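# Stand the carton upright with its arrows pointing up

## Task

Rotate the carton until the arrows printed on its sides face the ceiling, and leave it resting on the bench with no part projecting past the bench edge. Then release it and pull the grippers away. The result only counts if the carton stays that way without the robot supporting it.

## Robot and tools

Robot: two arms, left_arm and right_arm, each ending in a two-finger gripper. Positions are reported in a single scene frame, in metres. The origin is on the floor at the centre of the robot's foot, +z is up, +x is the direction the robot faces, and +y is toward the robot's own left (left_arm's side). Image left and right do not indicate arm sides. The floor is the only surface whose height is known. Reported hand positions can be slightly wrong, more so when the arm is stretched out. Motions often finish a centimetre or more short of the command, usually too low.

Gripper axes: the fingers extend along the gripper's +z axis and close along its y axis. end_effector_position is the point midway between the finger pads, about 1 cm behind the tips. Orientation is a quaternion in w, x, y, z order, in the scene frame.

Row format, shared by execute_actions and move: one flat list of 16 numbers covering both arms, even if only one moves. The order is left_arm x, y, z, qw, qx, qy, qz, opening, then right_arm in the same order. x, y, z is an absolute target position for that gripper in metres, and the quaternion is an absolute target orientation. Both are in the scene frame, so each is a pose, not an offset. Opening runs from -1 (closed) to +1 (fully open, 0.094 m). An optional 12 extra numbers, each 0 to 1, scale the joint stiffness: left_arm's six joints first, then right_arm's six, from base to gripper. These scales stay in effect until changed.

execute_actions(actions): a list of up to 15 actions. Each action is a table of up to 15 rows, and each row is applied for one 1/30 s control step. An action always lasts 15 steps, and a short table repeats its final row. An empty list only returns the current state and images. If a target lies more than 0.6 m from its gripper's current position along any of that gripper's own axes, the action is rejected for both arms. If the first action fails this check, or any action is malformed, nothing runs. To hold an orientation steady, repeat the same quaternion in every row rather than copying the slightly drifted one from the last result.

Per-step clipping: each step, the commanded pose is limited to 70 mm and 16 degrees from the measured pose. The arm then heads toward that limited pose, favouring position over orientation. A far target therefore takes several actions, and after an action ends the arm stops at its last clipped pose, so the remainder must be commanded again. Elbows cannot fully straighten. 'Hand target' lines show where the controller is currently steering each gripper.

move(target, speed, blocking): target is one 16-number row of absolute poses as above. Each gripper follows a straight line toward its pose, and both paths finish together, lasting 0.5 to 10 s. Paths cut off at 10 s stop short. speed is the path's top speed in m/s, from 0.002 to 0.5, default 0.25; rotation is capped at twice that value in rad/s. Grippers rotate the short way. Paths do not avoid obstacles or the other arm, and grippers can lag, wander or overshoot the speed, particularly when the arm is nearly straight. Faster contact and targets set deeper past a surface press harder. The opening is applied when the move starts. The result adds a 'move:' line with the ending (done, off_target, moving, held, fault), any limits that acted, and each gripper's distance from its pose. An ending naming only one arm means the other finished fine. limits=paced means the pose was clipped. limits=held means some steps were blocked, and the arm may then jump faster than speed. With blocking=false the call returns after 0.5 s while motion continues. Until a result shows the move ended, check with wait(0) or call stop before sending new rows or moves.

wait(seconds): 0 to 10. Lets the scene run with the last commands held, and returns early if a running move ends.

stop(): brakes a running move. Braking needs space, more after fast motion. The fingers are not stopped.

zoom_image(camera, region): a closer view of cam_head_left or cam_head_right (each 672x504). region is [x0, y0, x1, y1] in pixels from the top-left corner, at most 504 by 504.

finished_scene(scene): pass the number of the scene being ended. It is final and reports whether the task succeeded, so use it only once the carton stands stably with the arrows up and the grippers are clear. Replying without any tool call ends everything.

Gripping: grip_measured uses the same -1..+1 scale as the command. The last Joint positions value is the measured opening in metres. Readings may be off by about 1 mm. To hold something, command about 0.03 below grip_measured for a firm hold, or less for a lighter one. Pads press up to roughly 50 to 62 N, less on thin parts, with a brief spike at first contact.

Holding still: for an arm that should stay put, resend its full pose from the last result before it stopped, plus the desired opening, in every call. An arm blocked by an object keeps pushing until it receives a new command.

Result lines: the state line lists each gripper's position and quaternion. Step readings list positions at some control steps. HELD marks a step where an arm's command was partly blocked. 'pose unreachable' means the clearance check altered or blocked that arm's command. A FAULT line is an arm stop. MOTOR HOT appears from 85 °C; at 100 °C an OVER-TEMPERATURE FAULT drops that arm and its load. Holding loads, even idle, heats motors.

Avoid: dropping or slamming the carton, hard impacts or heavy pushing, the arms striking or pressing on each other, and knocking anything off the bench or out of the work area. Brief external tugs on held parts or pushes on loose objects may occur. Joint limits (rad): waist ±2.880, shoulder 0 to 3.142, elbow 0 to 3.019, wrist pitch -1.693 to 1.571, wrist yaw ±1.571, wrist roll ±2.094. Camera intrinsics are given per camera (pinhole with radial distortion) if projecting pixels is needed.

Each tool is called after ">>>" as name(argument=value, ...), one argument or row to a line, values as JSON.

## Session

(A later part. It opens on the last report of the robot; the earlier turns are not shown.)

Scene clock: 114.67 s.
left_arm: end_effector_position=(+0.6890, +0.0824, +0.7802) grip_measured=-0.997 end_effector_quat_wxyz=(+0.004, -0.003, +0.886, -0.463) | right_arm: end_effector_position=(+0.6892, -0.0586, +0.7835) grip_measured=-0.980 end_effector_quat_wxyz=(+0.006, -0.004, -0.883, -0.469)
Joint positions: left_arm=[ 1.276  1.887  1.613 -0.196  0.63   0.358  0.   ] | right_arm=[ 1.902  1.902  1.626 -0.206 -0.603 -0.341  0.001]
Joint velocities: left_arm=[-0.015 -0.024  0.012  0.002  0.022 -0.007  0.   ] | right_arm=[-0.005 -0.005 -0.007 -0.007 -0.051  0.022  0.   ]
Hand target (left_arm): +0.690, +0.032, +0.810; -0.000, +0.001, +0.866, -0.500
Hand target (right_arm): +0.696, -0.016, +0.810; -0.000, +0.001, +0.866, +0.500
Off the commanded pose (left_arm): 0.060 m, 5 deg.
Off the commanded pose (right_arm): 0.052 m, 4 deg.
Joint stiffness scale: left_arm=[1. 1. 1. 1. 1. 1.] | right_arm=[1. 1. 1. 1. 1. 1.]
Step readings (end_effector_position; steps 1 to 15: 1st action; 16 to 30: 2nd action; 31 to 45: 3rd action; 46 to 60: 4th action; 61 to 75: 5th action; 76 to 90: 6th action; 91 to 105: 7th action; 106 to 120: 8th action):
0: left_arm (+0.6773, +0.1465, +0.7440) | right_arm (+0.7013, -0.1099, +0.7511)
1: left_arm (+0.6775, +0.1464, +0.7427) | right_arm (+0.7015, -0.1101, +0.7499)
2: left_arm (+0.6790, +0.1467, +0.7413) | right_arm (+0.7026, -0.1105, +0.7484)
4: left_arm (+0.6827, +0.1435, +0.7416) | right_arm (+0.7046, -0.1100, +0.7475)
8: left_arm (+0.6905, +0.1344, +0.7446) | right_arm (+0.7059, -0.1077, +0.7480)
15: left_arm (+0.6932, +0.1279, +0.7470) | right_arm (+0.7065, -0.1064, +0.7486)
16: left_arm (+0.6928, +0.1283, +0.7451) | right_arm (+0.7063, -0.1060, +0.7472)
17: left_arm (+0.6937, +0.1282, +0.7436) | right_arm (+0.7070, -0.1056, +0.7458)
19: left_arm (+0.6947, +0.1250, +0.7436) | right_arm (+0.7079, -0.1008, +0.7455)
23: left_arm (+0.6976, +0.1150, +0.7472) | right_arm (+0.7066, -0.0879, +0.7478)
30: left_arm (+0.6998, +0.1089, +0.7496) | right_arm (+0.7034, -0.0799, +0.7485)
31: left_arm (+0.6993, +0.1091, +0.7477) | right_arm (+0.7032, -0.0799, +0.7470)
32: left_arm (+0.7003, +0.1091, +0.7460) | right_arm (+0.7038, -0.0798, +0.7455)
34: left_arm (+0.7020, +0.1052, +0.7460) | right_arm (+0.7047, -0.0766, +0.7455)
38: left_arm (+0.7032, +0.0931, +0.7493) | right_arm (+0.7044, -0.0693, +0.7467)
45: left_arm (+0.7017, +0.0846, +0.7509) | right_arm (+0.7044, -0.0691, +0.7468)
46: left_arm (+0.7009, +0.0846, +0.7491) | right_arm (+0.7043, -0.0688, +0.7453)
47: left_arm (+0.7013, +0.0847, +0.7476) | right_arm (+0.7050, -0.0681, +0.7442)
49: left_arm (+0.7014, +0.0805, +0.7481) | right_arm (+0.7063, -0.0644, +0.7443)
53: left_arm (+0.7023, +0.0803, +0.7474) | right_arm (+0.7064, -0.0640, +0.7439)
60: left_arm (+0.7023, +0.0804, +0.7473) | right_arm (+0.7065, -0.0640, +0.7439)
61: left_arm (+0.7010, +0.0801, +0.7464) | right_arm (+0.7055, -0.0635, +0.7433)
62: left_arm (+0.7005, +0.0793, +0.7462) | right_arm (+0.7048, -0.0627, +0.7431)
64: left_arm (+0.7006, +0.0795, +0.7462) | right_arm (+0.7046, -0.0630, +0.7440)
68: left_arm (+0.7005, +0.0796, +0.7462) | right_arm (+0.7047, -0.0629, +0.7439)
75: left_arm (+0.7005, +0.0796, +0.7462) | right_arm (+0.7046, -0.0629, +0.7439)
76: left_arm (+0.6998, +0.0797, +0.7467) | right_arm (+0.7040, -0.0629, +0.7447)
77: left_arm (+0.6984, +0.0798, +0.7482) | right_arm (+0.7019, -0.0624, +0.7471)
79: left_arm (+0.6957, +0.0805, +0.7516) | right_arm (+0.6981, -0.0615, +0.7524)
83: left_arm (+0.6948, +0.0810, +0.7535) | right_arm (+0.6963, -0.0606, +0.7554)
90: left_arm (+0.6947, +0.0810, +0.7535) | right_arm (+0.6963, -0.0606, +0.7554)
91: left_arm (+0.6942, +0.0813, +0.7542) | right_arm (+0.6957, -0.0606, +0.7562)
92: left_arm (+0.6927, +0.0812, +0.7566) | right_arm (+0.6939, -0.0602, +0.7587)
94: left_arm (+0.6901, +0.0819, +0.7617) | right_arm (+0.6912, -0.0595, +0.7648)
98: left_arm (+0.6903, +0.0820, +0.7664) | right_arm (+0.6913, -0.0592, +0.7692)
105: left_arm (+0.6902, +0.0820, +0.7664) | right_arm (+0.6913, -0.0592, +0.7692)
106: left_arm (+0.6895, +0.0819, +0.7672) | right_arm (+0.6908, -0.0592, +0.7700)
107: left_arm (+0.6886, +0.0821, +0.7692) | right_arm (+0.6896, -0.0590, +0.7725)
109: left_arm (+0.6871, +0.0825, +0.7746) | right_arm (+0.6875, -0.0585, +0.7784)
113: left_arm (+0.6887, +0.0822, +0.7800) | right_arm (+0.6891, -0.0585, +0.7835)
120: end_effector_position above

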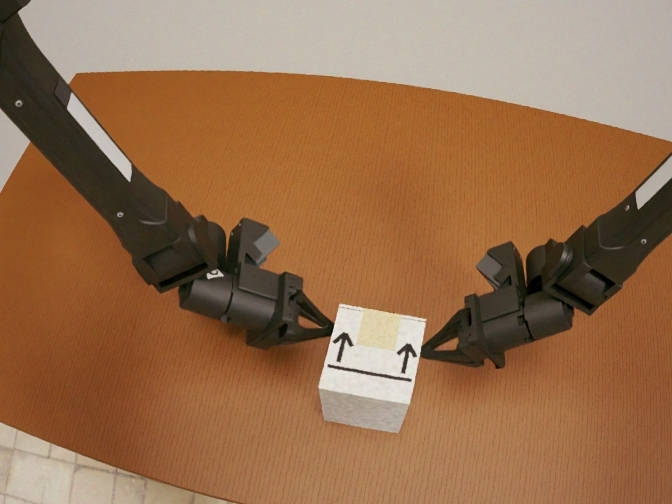

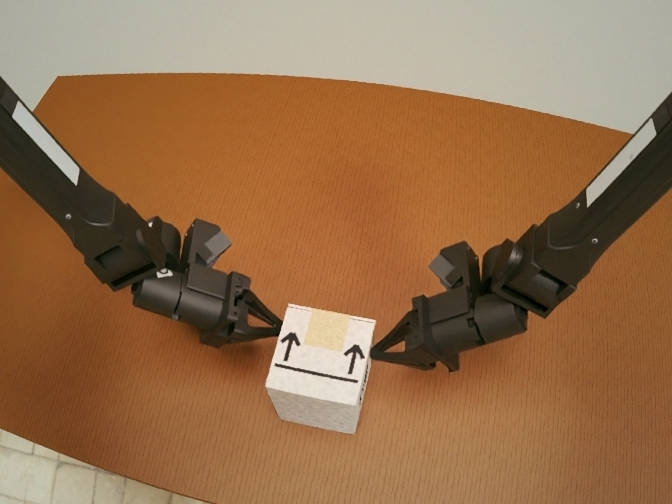

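>>> move(
  target=[0.66,0.15,0.76,0,0,-0.866,0.5,-1,0.66,-0.12,0.76,0,0,0.866,0.5,-1],
  speed=0.15,
)

>>> move(
  target=[0.54,0.14,0.74,-0.087,0.151,-0.853,0.492,-1,0.54,-0.11,0.74,0.087,0.151,0.853,0.492,-1],
  speed=0.2,
)

>>> move(
  target=[0.55,0.055,0.735,-0.087,0.151,-0.853,0.492,-1,0.55,-0.035,0.735,0.087,0.151,0.853,0.492,-1],
  speed=0.15,
)

>>> move(
  target=[0.69,0.05,0.735,-0.087,0.151,-0.853,0.492,-1,0.71,-0.03,0.735,0.087,0.151,0.853,0.492,-1],
  speed=0.07,
)

Scene clock: 123.60 s.
left_arm: end_effector_position=(+0.6772, +0.1605, +0.7676) grip_measured=-0.997 end_effector_quat_wxyz=(+0.013, +0.001, +0.870, -0.493) | right_arm: end_effector_position=(+0.6657, -0.1282, +0.7621) grip_measured=-0.980 end_effector_quat_wxyz=(-0.005, -0.003, -0.870, -0.493)
Joint positions: left_arm=[ 1.412  1.896  1.676 -0.331  0.814  0.476  0.   ] | right_arm=[ 1.771  1.927  1.665 -0.279 -0.776 -0.44   0.001]
Joint velocities: left_arm=[ 0.005 -0.005 -0.017 -0.007  0.022  0.037  0.   ] | right_arm=[-0.005 -0.005 -0.002  0.032  0.066 -0.095  0.   ]
Hand target (left_arm): +0.660, +0.150, +0.762; +0.000, -0.001, +0.866, -0.501
Hand target (right_arm): +0.660, -0.120, +0.761; +0.000, -0.001, +0.866, +0.499
Off the commanded pose (left_arm): 0.022 m, 2 deg.
Off the commanded pose (right_arm): 0.010 m, 1 deg.
Joint stiffness scale: left_arm=[1. 1. 1. 1. 1. 1.] | right_arm=[1. 1. 1. 1. 1. 1.]
move: off_target (left_arm)

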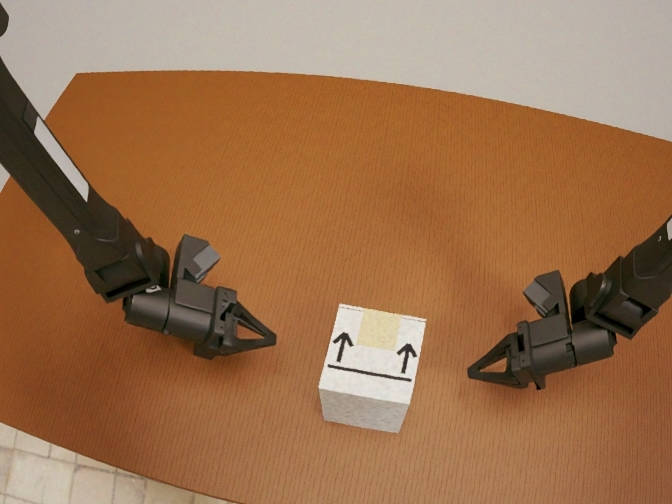

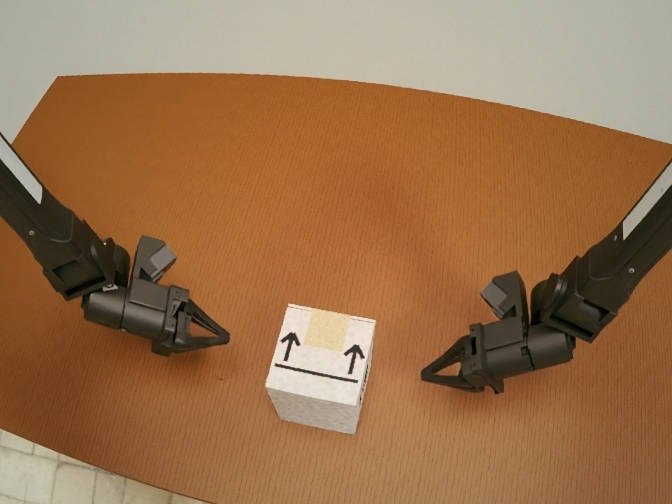

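Scene clock: 125.03 s.
left_arm: end_effector_position=(+0.5497, +0.1334, +0.7409) grip_measured=-0.997 end_effector_quat_wxyz=(+0.093, -0.147, +0.852, -0.493) | right_arm: end_effector_position=(+0.5444, -0.1044, +0.7335) grip_measured=-0.980 end_effector_quat_wxyz=(-0.091, -0.139, -0.853, -0.494)
Joint positions: left_arm=[ 1.457  2.107  1.409  0.562  0.939 -0.016  0.   ] | right_arm=[ 1.724  2.147  1.438  0.561 -0.902 -0.001  0.001]
Joint velocities: left_arm=[-0.005 -0.005 -0.002 -0.012 -0.007 -0.007 -0.001] | right_arm=[-0.015 -0.015 -0.007 -0.017 -0.007 -0.007  0.   ]
Hand target (left_arm): +0.542, +0.140, +0.741; +0.088, -0.154, +0.853, -0.490
Hand target (right_arm): +0.539, -0.109, +0.737; +0.086, +0.148, +0.854, +0.492
Off the commanded pose (left_arm): 0.012 m, 1 deg.
Off the commanded pose (right_arm): 0.010 m, 1 deg.
Joint stiffness scale: left_arm=[1. 1. 1. 1. 1. 1.] | right_arm=[1. 1. 1. 1. 1. 1.]
move: off_target (left_arm)

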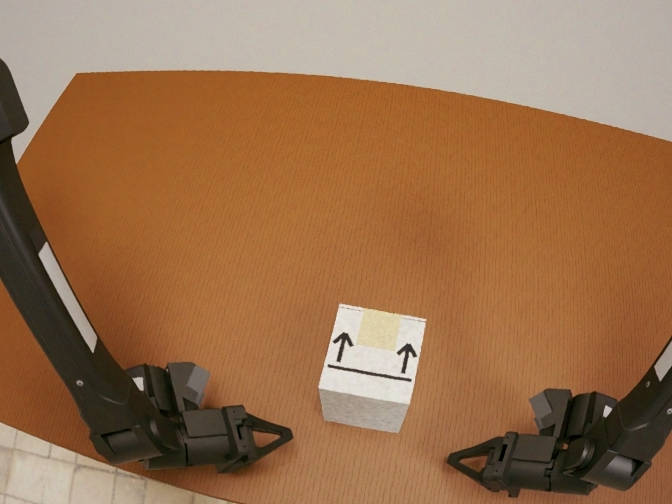

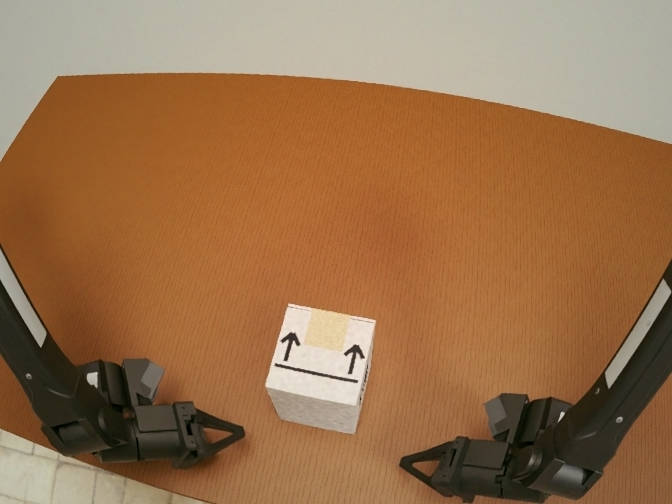

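Scene clock: 126.03 s.
left_arm: end_effector_position=(+0.5585, +0.0559, +0.7383) grip_measured=-0.997 end_effector_quat_wxyz=(+0.091, -0.146, +0.852, -0.494) | right_arm: end_effector_position=(+0.5484, -0.0289, +0.7398) grip_measured=-0.980 end_effector_quat_wxyz=(-0.082, -0.147, -0.851, -0.497)
Joint positions: left_arm=[ 1.342  2.164  1.452  0.586  0.827 -0.034  0.   ] | right_arm=[ 1.835  2.194  1.457  0.596 -0.796  0.039  0.001]
Joint velocities: left_arm=[-0.015 -0.005  0.017 -0.022 -0.11  -0.066  0.   ] | right_arm=[-0.005 -0.015  0.012 -0.017  0.022  0.007 -0.   ]
Hand target (left_arm): +0.550, +0.056, +0.734; +0.087, -0.150, +0.853, -0.492
Hand target (right_arm): +0.550, -0.035, +0.734; +0.087, +0.152, +0.853, +0.492
Off the commanded pose (left_arm): 0.009 m, 1 deg.
Off the commanded pose (right_arm): 0.008 m, 1 deg.
Joint stiffness scale: left_arm=[1. 1. 1. 1. 1. 1.] | right_arm=[1. 1. 1. 1. 1. 1.]
move: done

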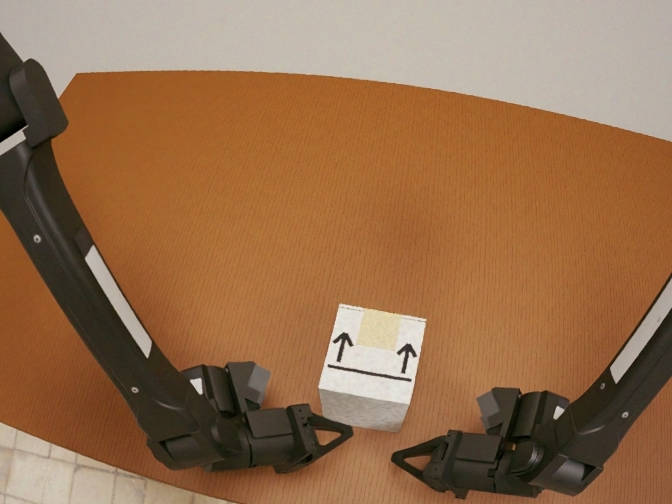

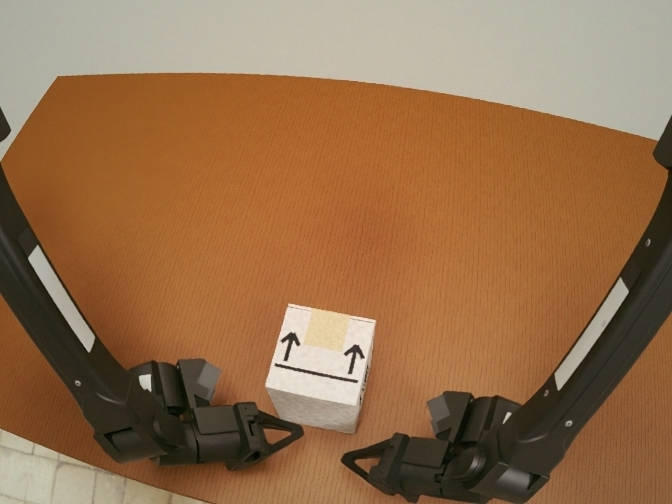

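Scene clock: 128.83 s.
left_arm: end_effector_position=(+0.6616, +0.0562, +0.7202) grip_measured=-0.997 end_effector_quat_wxyz=(+0.074, -0.153, +0.857, -0.486) | right_arm: end_effector_position=(+0.6860, -0.0350, +0.7292) grip_measured=-0.980 end_effector_quat_wxyz=(-0.077, -0.150, -0.857, -0.487)
Joint positions: left_arm=[ 1.298  2.109  1.659  0.3    0.759 -0.048  0.   ] | right_arm=[ 1.886  2.096  1.684  0.271 -0.719  0.051  0.001]
Joint velocities: left_arm=[-0.005 -0.024 -0.002  0.017 -0.037  0.051 -0.001] | right_arm=[-0.005  0.005 -0.012 -0.002  0.022  0.066 -0.001]
Hand target (left_arm): +0.689, +0.050, +0.733; +0.087, -0.150, +0.853, -0.492
Hand target (right_arm): +0.711, -0.032, +0.739; +0.087, +0.152, +0.853, +0.492
Off the commanded pose (left_arm): 0.033 m, 2 deg.
Off the commanded pose (right_arm): 0.025 m, 1 deg.
Joint stiffness scale: left_arm=[1. 1. 1. 1. 1. 1.] | right_arm=[1. 1. 1. 1. 1. 1.]
move: off_target (left_arm, right_arm)

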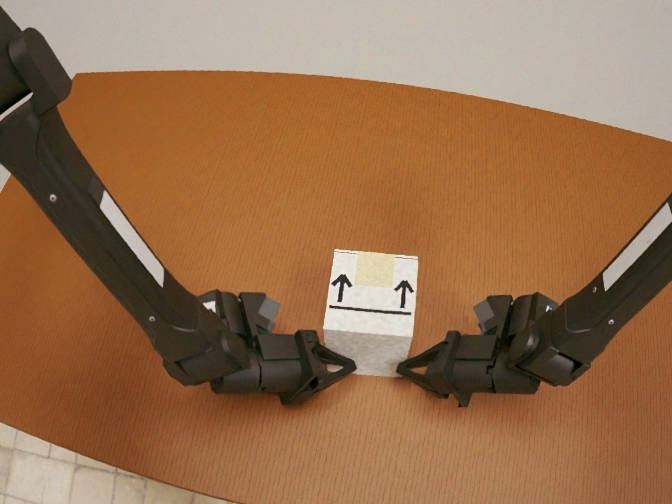

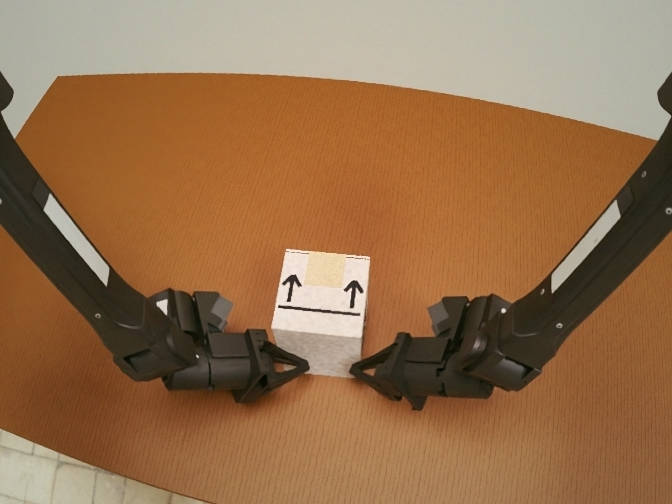

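>>> move(
  target=[0.68,0.17,0.8,0,0,-0.866,0.5,-1,0.655,-0.005,0.72,0.087,0.151,0.853,0.492,-1],
  speed=0.15,
)

>>> move(
  target=[0.84,0.14,0.8,0,0,-0.866,0.5,-1,0.68,0.005,0.715,0.087,0.151,0.853,0.492,-1],
  speed=0.2,
)

>>> move(
  target=[0.83,0.015,0.795,0,0,-0.866,0.5,-1,0.68,0.005,0.715,0.087,0.151,0.853,0.492,-1],
  speed=0.15,
)

>>> move(
  target=[0.74,0.015,0.83,0,0,-0.866,0.5,-1,0.69,0.005,0.712,0.087,0.151,0.853,0.492,-1],
  speed=0.04,
)

Scene clock: 134.13 s.
left_arm: end_effector_position=(+0.6712, +0.1564, +0.7983) grip_measured=-0.997 end_effector_quat_wxyz=(-0.006, -0.002, +0.862, -0.507) | right_arm: end_effector_position=(+0.6560, -0.0131, +0.7187) grip_measured=-0.980 end_effector_quat_wxyz=(-0.086, -0.147, -0.855, -0.489)
Joint positions: left_arm=[ 1.404  1.832  1.599 -0.373  0.823  0.488  0.   ] | right_arm=[ 1.896  2.164  1.684  0.357 -0.718  0.051  0.001]
Joint velocities: left_arm=[-0.005  0.005  0.002  0.007 -0.007  0.022 -0.001] | right_arm=[ 0.005 -0.024 -0.022  0.017 -0.007 -0.022 -0.   ]
Hand target (left_arm): +0.679, +0.168, +0.802; -0.000, +0.002, +0.865, -0.502
Hand target (right_arm): +0.655, -0.005, +0.719; +0.087, +0.151, +0.853, +0.492
Off the commanded pose (left_arm): 0.016 m, 1 deg.
Off the commanded pose (right_arm): 0.008 m, 1 deg.
Joint stiffness scale: left_arm=[1. 1. 1. 1. 1. 1.] | right_arm=[1. 1. 1. 1. 1. 1.]
move: off_target (left_arm)

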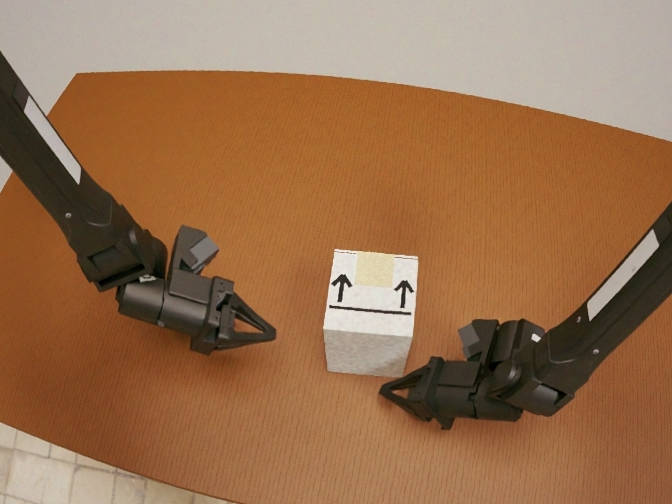

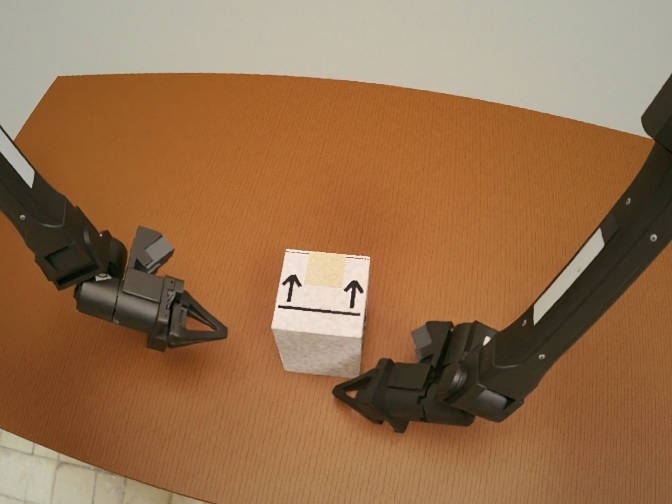

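Scene clock: 135.83 s.
left_arm: end_effector_position=(+0.8479, +0.1539, +0.8050) grip_measured=-0.997 end_effector_quat_wxyz=(+0.010, +0.004, +0.869, -0.494) | right_arm: end_effector_position=(+0.6828, -0.0080, +0.7145) grip_measured=-0.980 end_effector_quat_wxyz=(-0.096, -0.146, -0.856, -0.486)
Joint positions: left_arm=[ 1.308  1.897  2.1   -0.714  0.725  0.413  0.   ] | right_arm=[ 1.912  2.169  1.746  0.324 -0.697  0.053  0.001]
Joint velocities: left_arm=[ 0.005  0.005  0.002 -0.017  0.037  0.037 -0.001] | right_arm=[-0.005 -0.005  0.007 -0.017 -0.066  0.066 -0.   ]
Hand target (left_arm): +0.840, +0.140, +0.797; +0.000, +0.001, +0.866, -0.499
Hand target (right_arm): +0.680, +0.005, +0.716; +0.087, +0.151, +0.853, +0.492
Off the commanded pose (left_arm): 0.017 m, 1 deg.
Off the commanded pose (right_arm): 0.013 m, 1 deg.
Joint stiffness scale: left_arm=[1. 1. 1. 1. 1. 1.] | right_arm=[1. 1. 1. 1. 1. 1.]
move: off_target (left_arm, right_arm)

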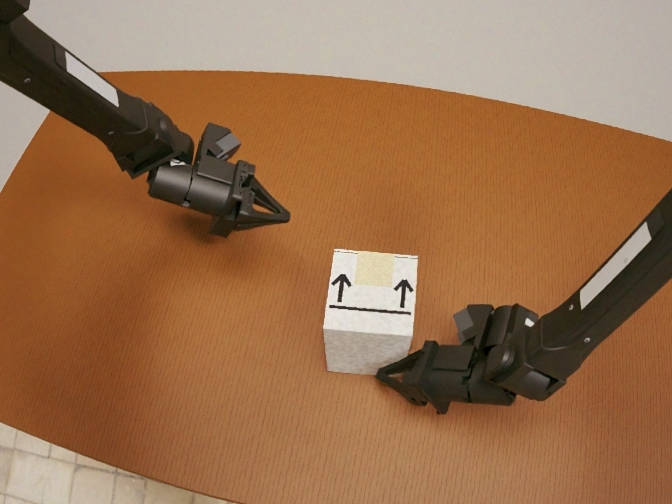

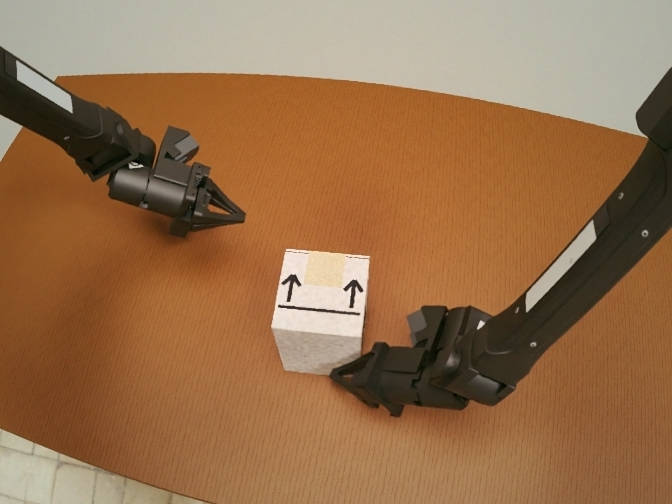

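Scene clock: 137.43 s.
left_arm: end_effector_position=(+0.8330, +0.0283, +0.7957) grip_measured=-0.997 end_effector_quat_wxyz=(+0.003, +0.002, +0.868, -0.496) | right_arm: end_effector_position=(+0.6827, -0.0075, +0.7141) grip_measured=-0.980 end_effector_quat_wxyz=(-0.096, -0.145, -0.856, -0.486)
Joint positions: left_arm=[ 1.149  1.993  2.089 -0.565  0.585  0.318  0.   ] | right_arm=[ 1.913  2.171  1.748  0.324 -0.697  0.053  0.001]
Joint velocities: left_arm=[ 0.005 -0.015 -0.002  0.002  0.022 -0.007 -0.   ] | right_arm=[ 0.024 -0.015 -0.002 -0.017 -0.022 -0.037  0.   ]
Hand target (left_arm): +0.830, +0.016, +0.794; +0.000, +0.001, +0.866, -0.500
Hand target (right_arm): +0.680, +0.005, +0.715; +0.087, +0.151, +0.853, +0.492
Off the commanded pose (left_arm): 0.014 m, 1 deg.
Off the commanded pose (right_arm): 0.013 m, 1 deg.
Joint stiffness scale: left_arm=[1. 1. 1. 1. 1. 1.] | right_arm=[1. 1. 1. 1. 1. 1.]
move: off_target (left_arm, right_arm)

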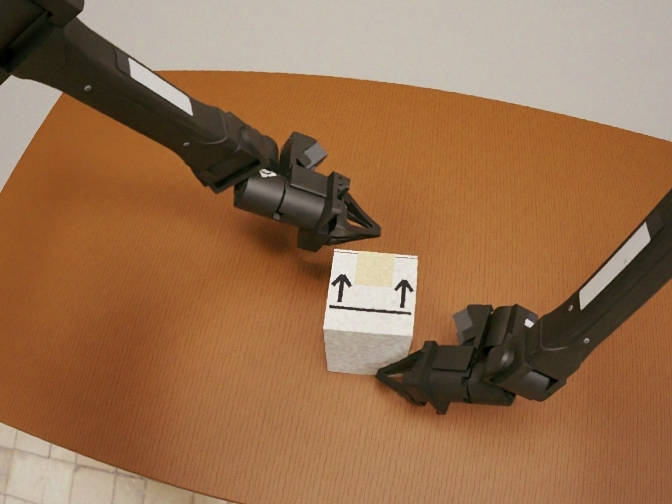

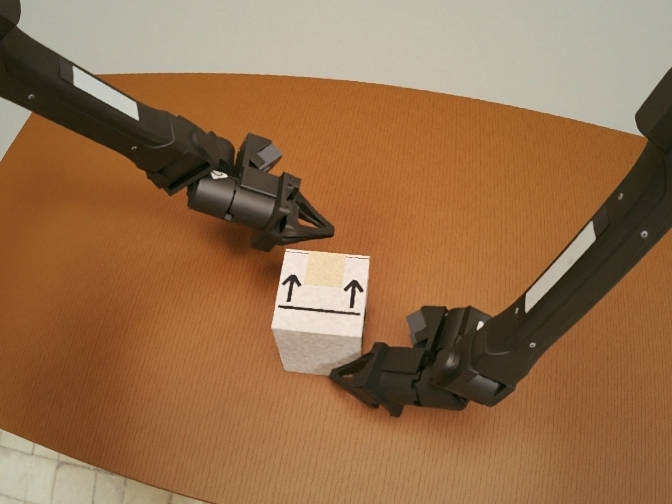

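Scene clock: 140.17 s.
left_arm: end_effector_position=(+0.7224, +0.0073, +0.8230) grip_measured=-0.997 end_effector_quat_wxyz=(-0.014, +0.000, +0.864, -0.503) | right_arm: end_effector_position=(+0.6814, -0.0057, +0.7088) grip_measured=-0.980 end_effector_quat_wxyz=(-0.087, -0.147, -0.857, -0.486)
Joint positions: left_arm=[ 1.149  1.881  1.66  -0.285  0.592  0.318  0.   ] | right_arm=[ 1.912  2.183  1.773  0.291 -0.696  0.053  0.001]
Joint velocities: left_arm=[-0.015  0.015 -0.002  0.022 -0.081  0.095 -0.   ] | right_arm=[ 0.015 -0.015 -0.022 -0.017 -0.037 -0.007  0.   ]
Hand target (left_arm): +0.740, +0.015, +0.831; -0.000, +0.000, +0.866, -0.500
Hand target (right_arm): +0.690, +0.005, +0.712; +0.087, +0.151, +0.853, +0.492
Off the commanded pose (left_arm): 0.020 m, 2 deg.
Off the commanded pose (right_arm): 0.014 m, 1 deg.
Joint stiffness scale: left_arm=[1. 1. 1. 1. 1. 1.] | right_arm=[1. 1. 1. 1. 1. 1.]
move: off_target (left_arm, right_arm)

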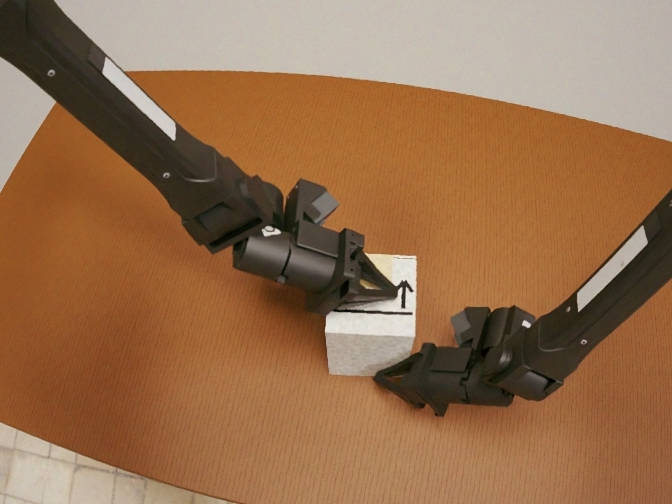

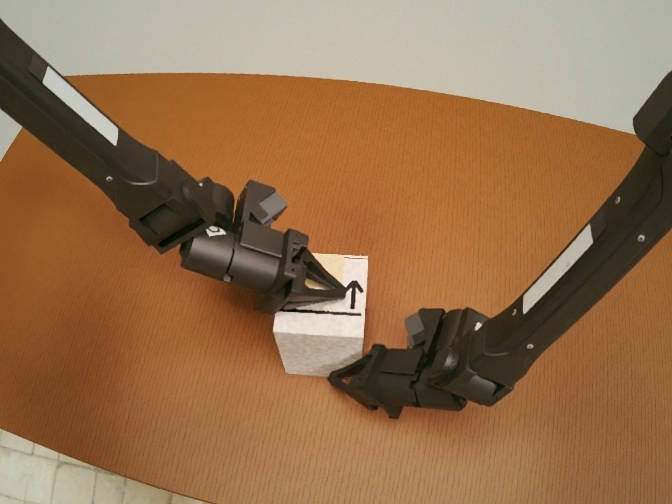

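>>> move(
  target=[0.84,0.03,0.84,0,0,-0.866,0.5,-1,0.69,0.005,0.712,0.087,0.151,0.853,0.492,-1],
  speed=0.2,
)

>>> move(
  target=[0.825,0.025,0.765,0,0,-0.866,0.5,-1,0.69,0.005,0.712,0.087,0.151,0.853,0.492,-1],
  speed=0.12,
)

>>> move(
  target=[0.745,0.025,0.785,0,0,-0.866,0.5,-1,0.70,0.005,0.71,0.087,0.151,0.853,0.492,-1],
  speed=0.04,
)

Scene clock: 144.67 s.
left_arm: end_effector_position=(+0.8390, +0.0427, +0.8309) grip_measured=-0.997 end_effector_quat_wxyz=(+0.004, +0.000, +0.870, -0.493) | right_arm: end_effector_position=(+0.6814, -0.0057, +0.7088) grip_measured=-0.980 end_effector_quat_wxyz=(-0.087, -0.147, -0.857, -0.486)
Joint positions: left_arm=[ 1.143  1.881  1.957 -0.535  0.573  0.307  0.   ] | right_arm=[ 1.912  2.183  1.773  0.291 -0.696  0.053  0.001]
Joint velocities: left_arm=[-0.005 -0.005 -0.002 -0.002  0.022 -0.081  0.   ] | right_arm=[-0.015 -0.005 -0.007 -0.007 -0.007  0.022  0.001]
Hand target (left_arm): +0.840, +0.030, +0.839; +0.000, +0.000, +0.866, -0.500
Hand target (right_arm): +0.690, +0.005, +0.712; +0.087, +0.151, +0.853, +0.492
Off the commanded pose (left_arm): 0.016 m, 1 deg.
Off the commanded pose (right_arm): 0.014 m, 1 deg.
Joint stiffness scale: left_arm=[1. 1. 1. 1. 1. 1.] | right_arm=[1. 1. 1. 1. 1. 1.]
move: off_target (left_arm, right_arm)

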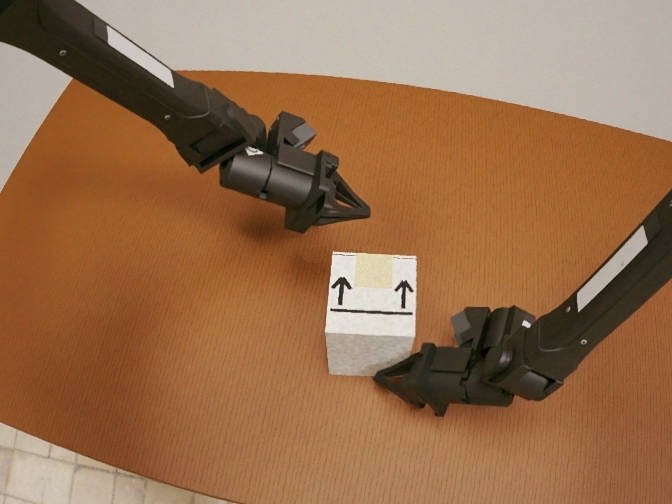

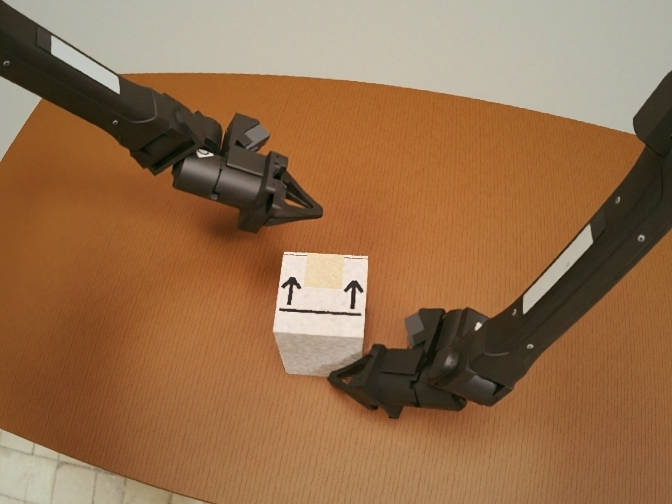

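Scene clock: 146.03 s.
left_arm: end_effector_position=(+0.8336, +0.0148, +0.7774) grip_measured=-0.997 end_effector_quat_wxyz=(+0.005, +0.001, +0.863, -0.506) | right_arm: end_effector_position=(+0.6814, -0.0057, +0.7088) grip_measured=-0.980 end_effector_quat_wxyz=(-0.087, -0.147, -0.857, -0.486)
Joint positions: left_arm=[ 1.147  2.072  2.196 -0.595  0.606  0.317  0.   ] | right_arm=[ 1.912  2.183  1.773  0.291 -0.696  0.053  0.001]
Joint velocities: left_arm=[-0.005 -0.005  0.007  0.002 -0.066 -0.066 -0.001] | right_arm=[-0.005 -0.005 -0.007  0.012  0.022  0.066 -0.001]
Hand target (left_arm): +0.825, +0.026, +0.765; +0.000, -0.000, +0.866, -0.500
Hand target (right_arm): +0.690, +0.005, +0.712; +0.087, +0.151, +0.853, +0.492
Off the commanded pose (left_arm): 0.018 m, 1 deg.
Off the commanded pose (right_arm): 0.014 m, 1 deg.
Joint stiffness scale: left_arm=[1. 1. 1. 1. 1. 1.] | right_arm=[1. 1. 1. 1. 1. 1.]
move: off_target (left_arm, right_arm)

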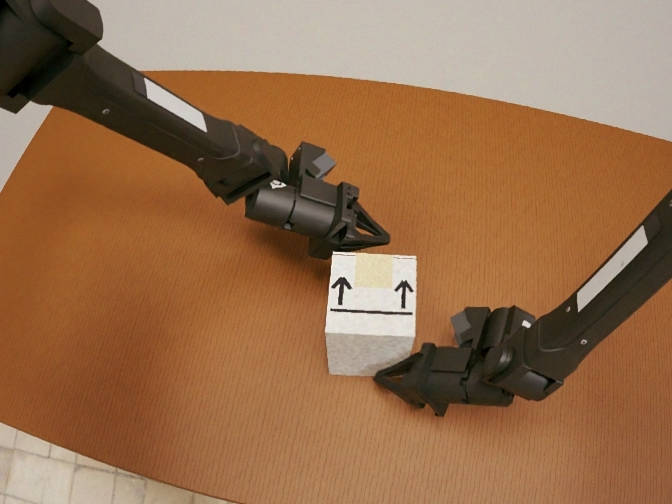

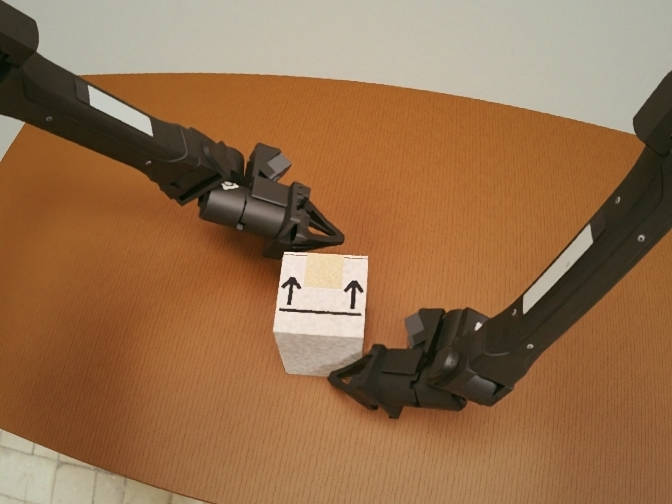

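Scene clock: 148.57 s.
left_arm: end_effector_position=(+0.7810, +0.0208, +0.7999) grip_measured=-0.997 end_effector_quat_wxyz=(+0.028, +0.005, +0.864, -0.502) | right_arm: end_effector_position=(+0.6769, -0.0034, +0.7037) grip_measured=-0.980 end_effector_quat_wxyz=(-0.074, -0.151, -0.858, -0.486)
Joint positions: left_arm=[ 1.162  1.938  1.849 -0.341  0.624  0.329  0.   ] | right_arm=[ 1.912  2.195  1.792  0.258 -0.69   0.054  0.001]
Joint velocities: left_arm=[-0.005 -0.005  0.002 -0.017  0.037 -0.007 -0.   ] | right_arm=[-0.005 -0.005 -0.007 -0.012 -0.007  0.095 -0.001]
Hand target (left_arm): +0.745, +0.025, +0.787; -0.000, -0.000, +0.866, -0.500
Hand target (right_arm): +0.700, +0.005, +0.711; +0.087, +0.151, +0.853, +0.492
Off the commanded pose (left_arm): 0.039 m, 3 deg.
Off the commanded pose (right_arm): 0.025 m, 2 deg.
Joint stiffness scale: left_arm=[1. 1. 1. 1. 1. 1.] | right_arm=[1. 1. 1. 1. 1. 1.]
move: off_target (left_arm, right_arm)

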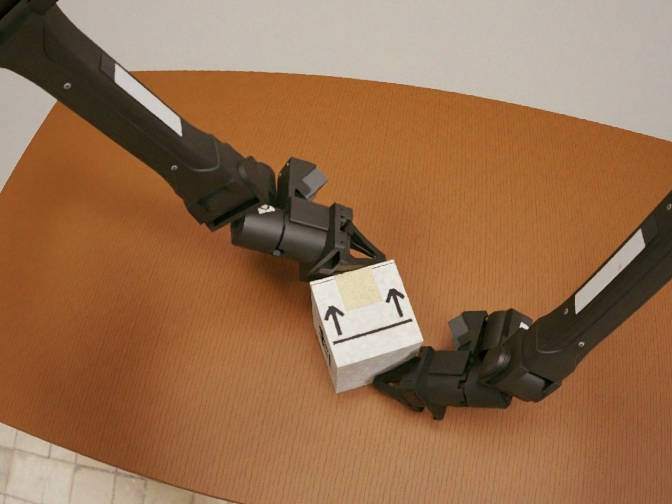

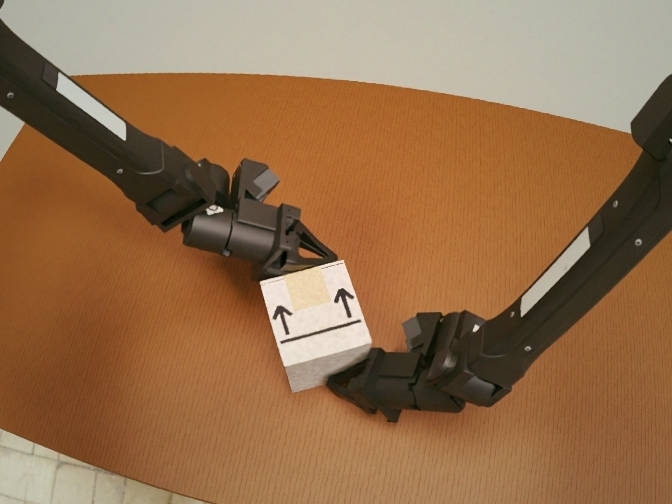

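>>> move(
  target=[0.82,0.035,0.765,0.087,-0.151,-0.853,0.492,-1,0.67,-0.005,0.708,0.15,0.26,0.826,0.477,-1],
  speed=0.12,
)

>>> move(
  target=[0.74,0.015,0.78,0.087,-0.151,-0.853,0.492,-1,0.7,0.01,0.708,0.15,0.26,0.826,0.477,-1],
  speed=0.04,
)

Scene clock: 155.80 s.
left_arm: end_effector_position=(+0.8279, +0.0475, +0.7671) grip_measured=-0.997 end_effector_quat_wxyz=(-0.083, +0.146, +0.856, -0.489) | right_arm: end_effector_position=(+0.6812, -0.0109, +0.7065) grip_measured=-0.980 end_effector_quat_wxyz=(+0.156, +0.251, +0.829, +0.475)
Joint positions: left_arm=[ 1.162  2.339  2.852 -1.285  0.459  0.644  0.   ] | right_arm=[ 1.912  2.253  1.727  0.697 -0.66   0.353  0.001]
Joint velocities: left_arm=[-0.015  0.024  0.061 -0.032 -0.022  0.037 -0.   ] | right_arm=[-0.005 -0.015  0.002 -0.007 -0.022  0.007  0.   ]
Hand target (left_arm): +0.821, +0.036, +0.765; -0.085, +0.152, +0.853, -0.492
Hand target (right_arm): +0.670, -0.005, +0.708; +0.150, +0.258, +0.827, +0.476
Off the commanded pose (left_arm): 0.015 m, 1 deg.
Off the commanded pose (right_arm): 0.013 m, 1 deg.
Joint stiffness scale: left_arm=[1. 1. 1. 1. 1. 1.] | right_arm=[1. 1. 1. 1. 1. 1.]
move: off_target (left_arm, right_arm)

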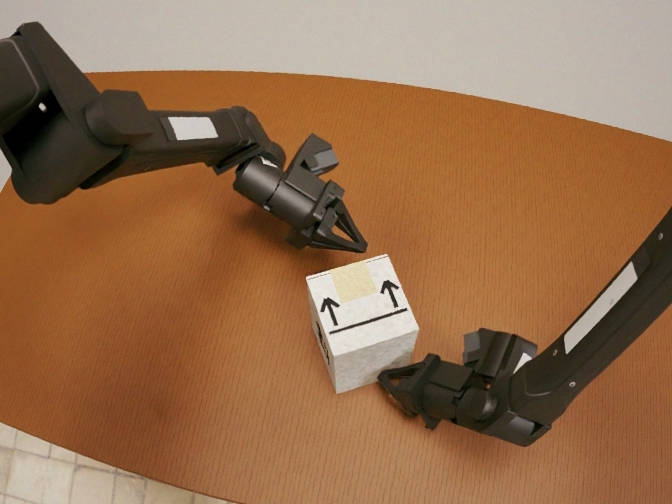

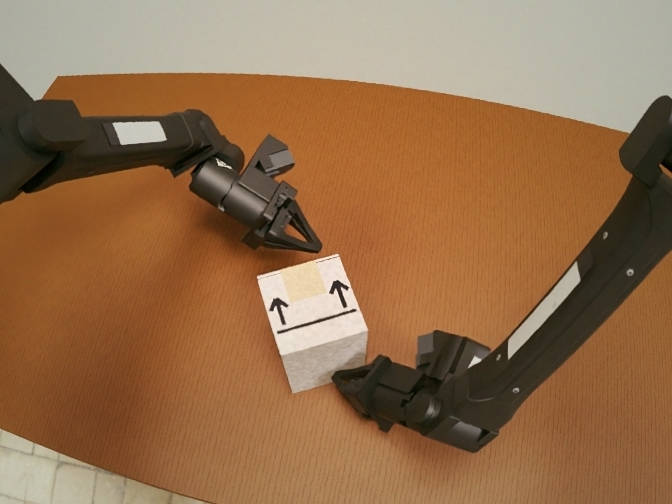

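Scene clock: 158.40 s.
left_arm: end_effector_position=(+0.7738, +0.0358, +0.7835) grip_measured=-0.997 end_effector_quat_wxyz=(-0.056, +0.149, +0.862, -0.480) | right_arm: end_effector_position=(+0.6772, -0.0095, +0.6969) grip_measured=-0.980 end_effector_quat_wxyz=(+0.142, +0.260, +0.836, +0.463)
Joint positions: left_arm=[ 1.159  2.036  2.151 -0.831  0.459  0.645  0.   ] | right_arm=[ 1.913  2.263  1.747  0.657 -0.629  0.355  0.001]
Joint velocities: left_arm=[-0.005  0.005 -0.007  0.022 -0.022 -0.051 -0.   ] | right_arm=[-0.005 -0.024  0.007  0.007 -0.066 -0.066  0.001]
Hand target (left_arm): +0.739, +0.016, +0.783; -0.087, +0.152, +0.853, -0.492
Hand target (right_arm): +0.700, +0.009, +0.709; +0.150, +0.261, +0.826, +0.477
Off the commanded pose (left_arm): 0.040 m, 4 deg.
Off the commanded pose (right_arm): 0.032 m, 2 deg.
Joint stiffness scale: left_arm=[1. 1. 1. 1. 1. 1.] | right_arm=[1. 1. 1. 1. 1. 1.]
move: off_target (left_arm, right_arm)

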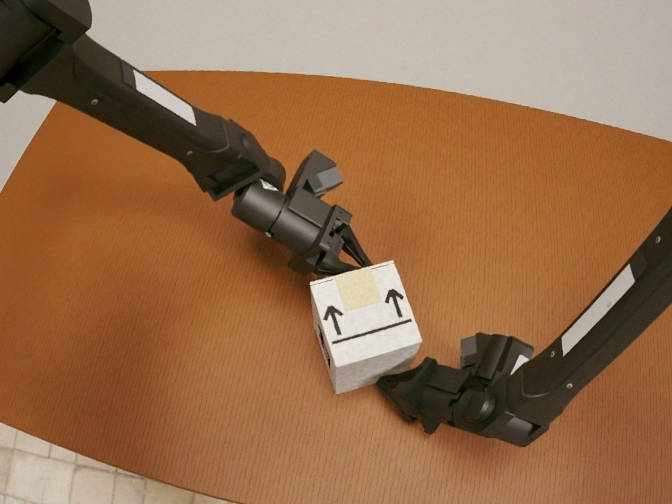

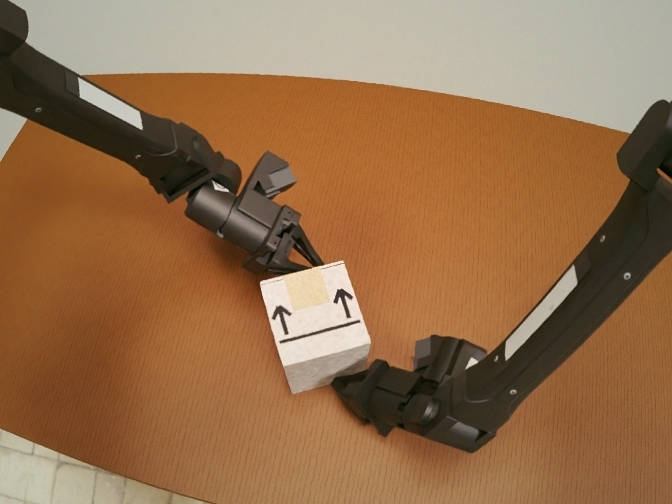

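Starting to tip. Continue along the arc.

>>> execute_actions(
  actions=[
    [[0.73,0.012,0.795,0.087,-0.151,-0.853,0.492,-1,0.705,0.012,0.708,0.15,0.26,0.826,0.477,-1]],
    [[0.72,0.008,0.805,0.087,-0.151,-0.853,0.492,-1,0.705,0.012,0.708,0.15,0.26,0.826,0.477,-1]],
    [[0.71,0.004,0.815,0.087,-0.151,-0.853,0.492,-1,0.705,0.012,0.708,0.15,0.26,0.826,0.477,-1]],
    [[0.70,0.0,0.822,0.087,-0.151,-0.853,0.492,-1,0.705,0.012,0.708,0.15,0.26,0.826,0.477,-1]],
  ],
)

Scene clock: 162.37 s.
left_arm: end_effector_position=(+0.7431, +0.0332, +0.8153) grip_measured=-0.997 end_effector_quat_wxyz=(-0.048, +0.151, +0.868, -0.470) | right_arm: end_effector_position=(+0.6736, -0.0076, +0.6924) grip_measured=-0.980 end_effector_quat_wxyz=(+0.135, +0.263, +0.837, +0.460)
Joint positions: left_arm=[ 1.145  1.901  1.869 -0.654  0.433  0.632  0.   ] | right_arm=[ 1.913  2.272  1.758  0.642 -0.62   0.359  0.001]
Joint velocities: left_arm=[-0.024  0.005 -0.017 -0.007 -0.007 -0.066  0.   ] | right_arm=[-0.015 -0.005 -0.012  0.012 -0.051 -0.037 -0.   ]
Hand target (left_arm): +0.701, +0.001, +0.823; -0.087, +0.152, +0.853, -0.492
Hand target (right_arm): +0.704, +0.011, +0.710; +0.150, +0.260, +0.826, +0.477
Off the commanded pose (left_arm): 0.055 m, 5 deg.
Off the commanded pose (right_arm): 0.040 m, 3 deg.
Joint stiffness scale: left_arm=[1. 1. 1. 1. 1. 1.] | right_arm=[1. 1. 1. 1. 1. 1.]
Step readings (end_effector_position; steps 1 to 15: 1st action; 16 to 30: 2nd action; 31 to 45: 3rd action; 46 to 60: 4th action):
0: left_arm (+0.7740, +0.0358, +0.7834) | right_arm (+0.6772, -0.0095, +0.6969)
1: left_arm (+0.7728, +0.0354, +0.7838) | right_arm (+0.6774, -0.0093, +0.6967)
2: left_arm (+0.7711, +0.0355, +0.7862) | right_arm (+0.6770, -0.0089, +0.6962)
4: left_arm (+0.7643, +0.0352, +0.7916) | right_arm (+0.6757, -0.0085, +0.6952)
8: left_arm (+0.7582, +0.0315, +0.7957) | right_arm (+0.6739, -0.0079, +0.6939)
15: left_arm (+0.7582, +0.0302, +0.7959) | right_arm (+0.6735, -0.0076, +0.6937)
16: left_arm (+0.7573, +0.0298, +0.7960) | right_arm (+0.6735, -0.0076, +0.6937)
17: left_arm (+0.7560, +0.0301, +0.7975) | right_arm (+0.6733, -0.0076, +0.6937)
19: left_arm (+0.7510, +0.0295, +0.8009) | right_arm (+0.6723, -0.0072, +0.6934)
23: left_arm (+0.7519, +0.0304, +0.8012) | right_arm (+0.6727, -0.0075, +0.6930)
30: left_arm (+0.7516, +0.0304, +0.8013) | right_arm (+0.6724, -0.0074, +0.6929)
31: left_arm (+0.7503, +0.0302, +0.8015) | right_arm (+0.6724, -0.0074, +0.6929)
32: left_arm (+0.7493, +0.0307, +0.8029) | right_arm (+0.6724, -0.0074, +0.6929)
34: left_arm (+0.7467, +0.0319, +0.8066) | right_arm (+0.6721, -0.0073, +0.6928)
38: left_arm (+0.7465, +0.0328, +0.8098) | right_arm (+0.6732, -0.0075, +0.6927)
45: left_arm (+0.7465, +0.0324, +0.8097) | right_arm (+0.6729, -0.0075, +0.6926)
46: left_arm (+0.7459, +0.0324, +0.8098) | right_arm (+0.6729, -0.0075, +0.6926)
47: left_arm (+0.7449, +0.0325, +0.8105) | right_arm (+0.6729, -0.0075, +0.6926)
49: left_arm (+0.7430, +0.0332, +0.8133) | right_arm (+0.6726, -0.0073, +0.6925)
53: left_arm (+0.7429, +0.0338, +0.8151) | right_arm (+0.6732, -0.0075, +0.6924)
60: end_effector_position above

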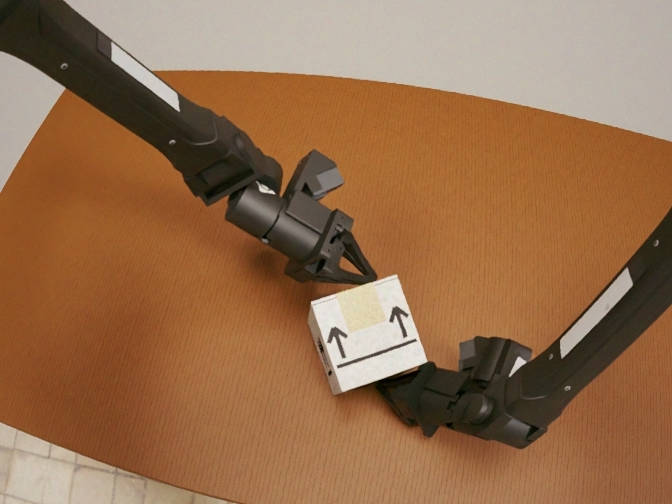

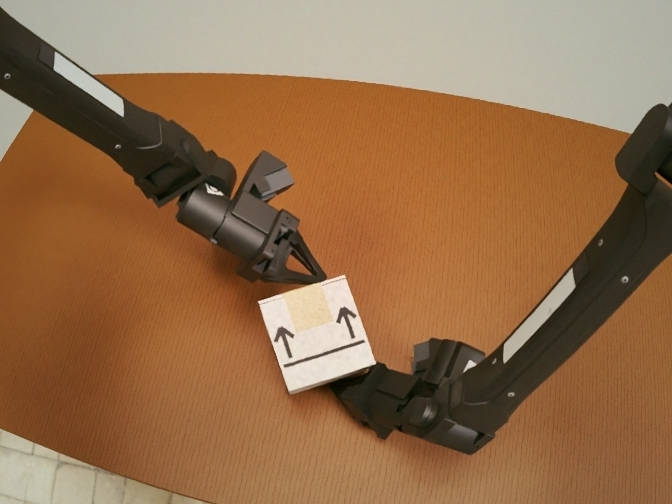

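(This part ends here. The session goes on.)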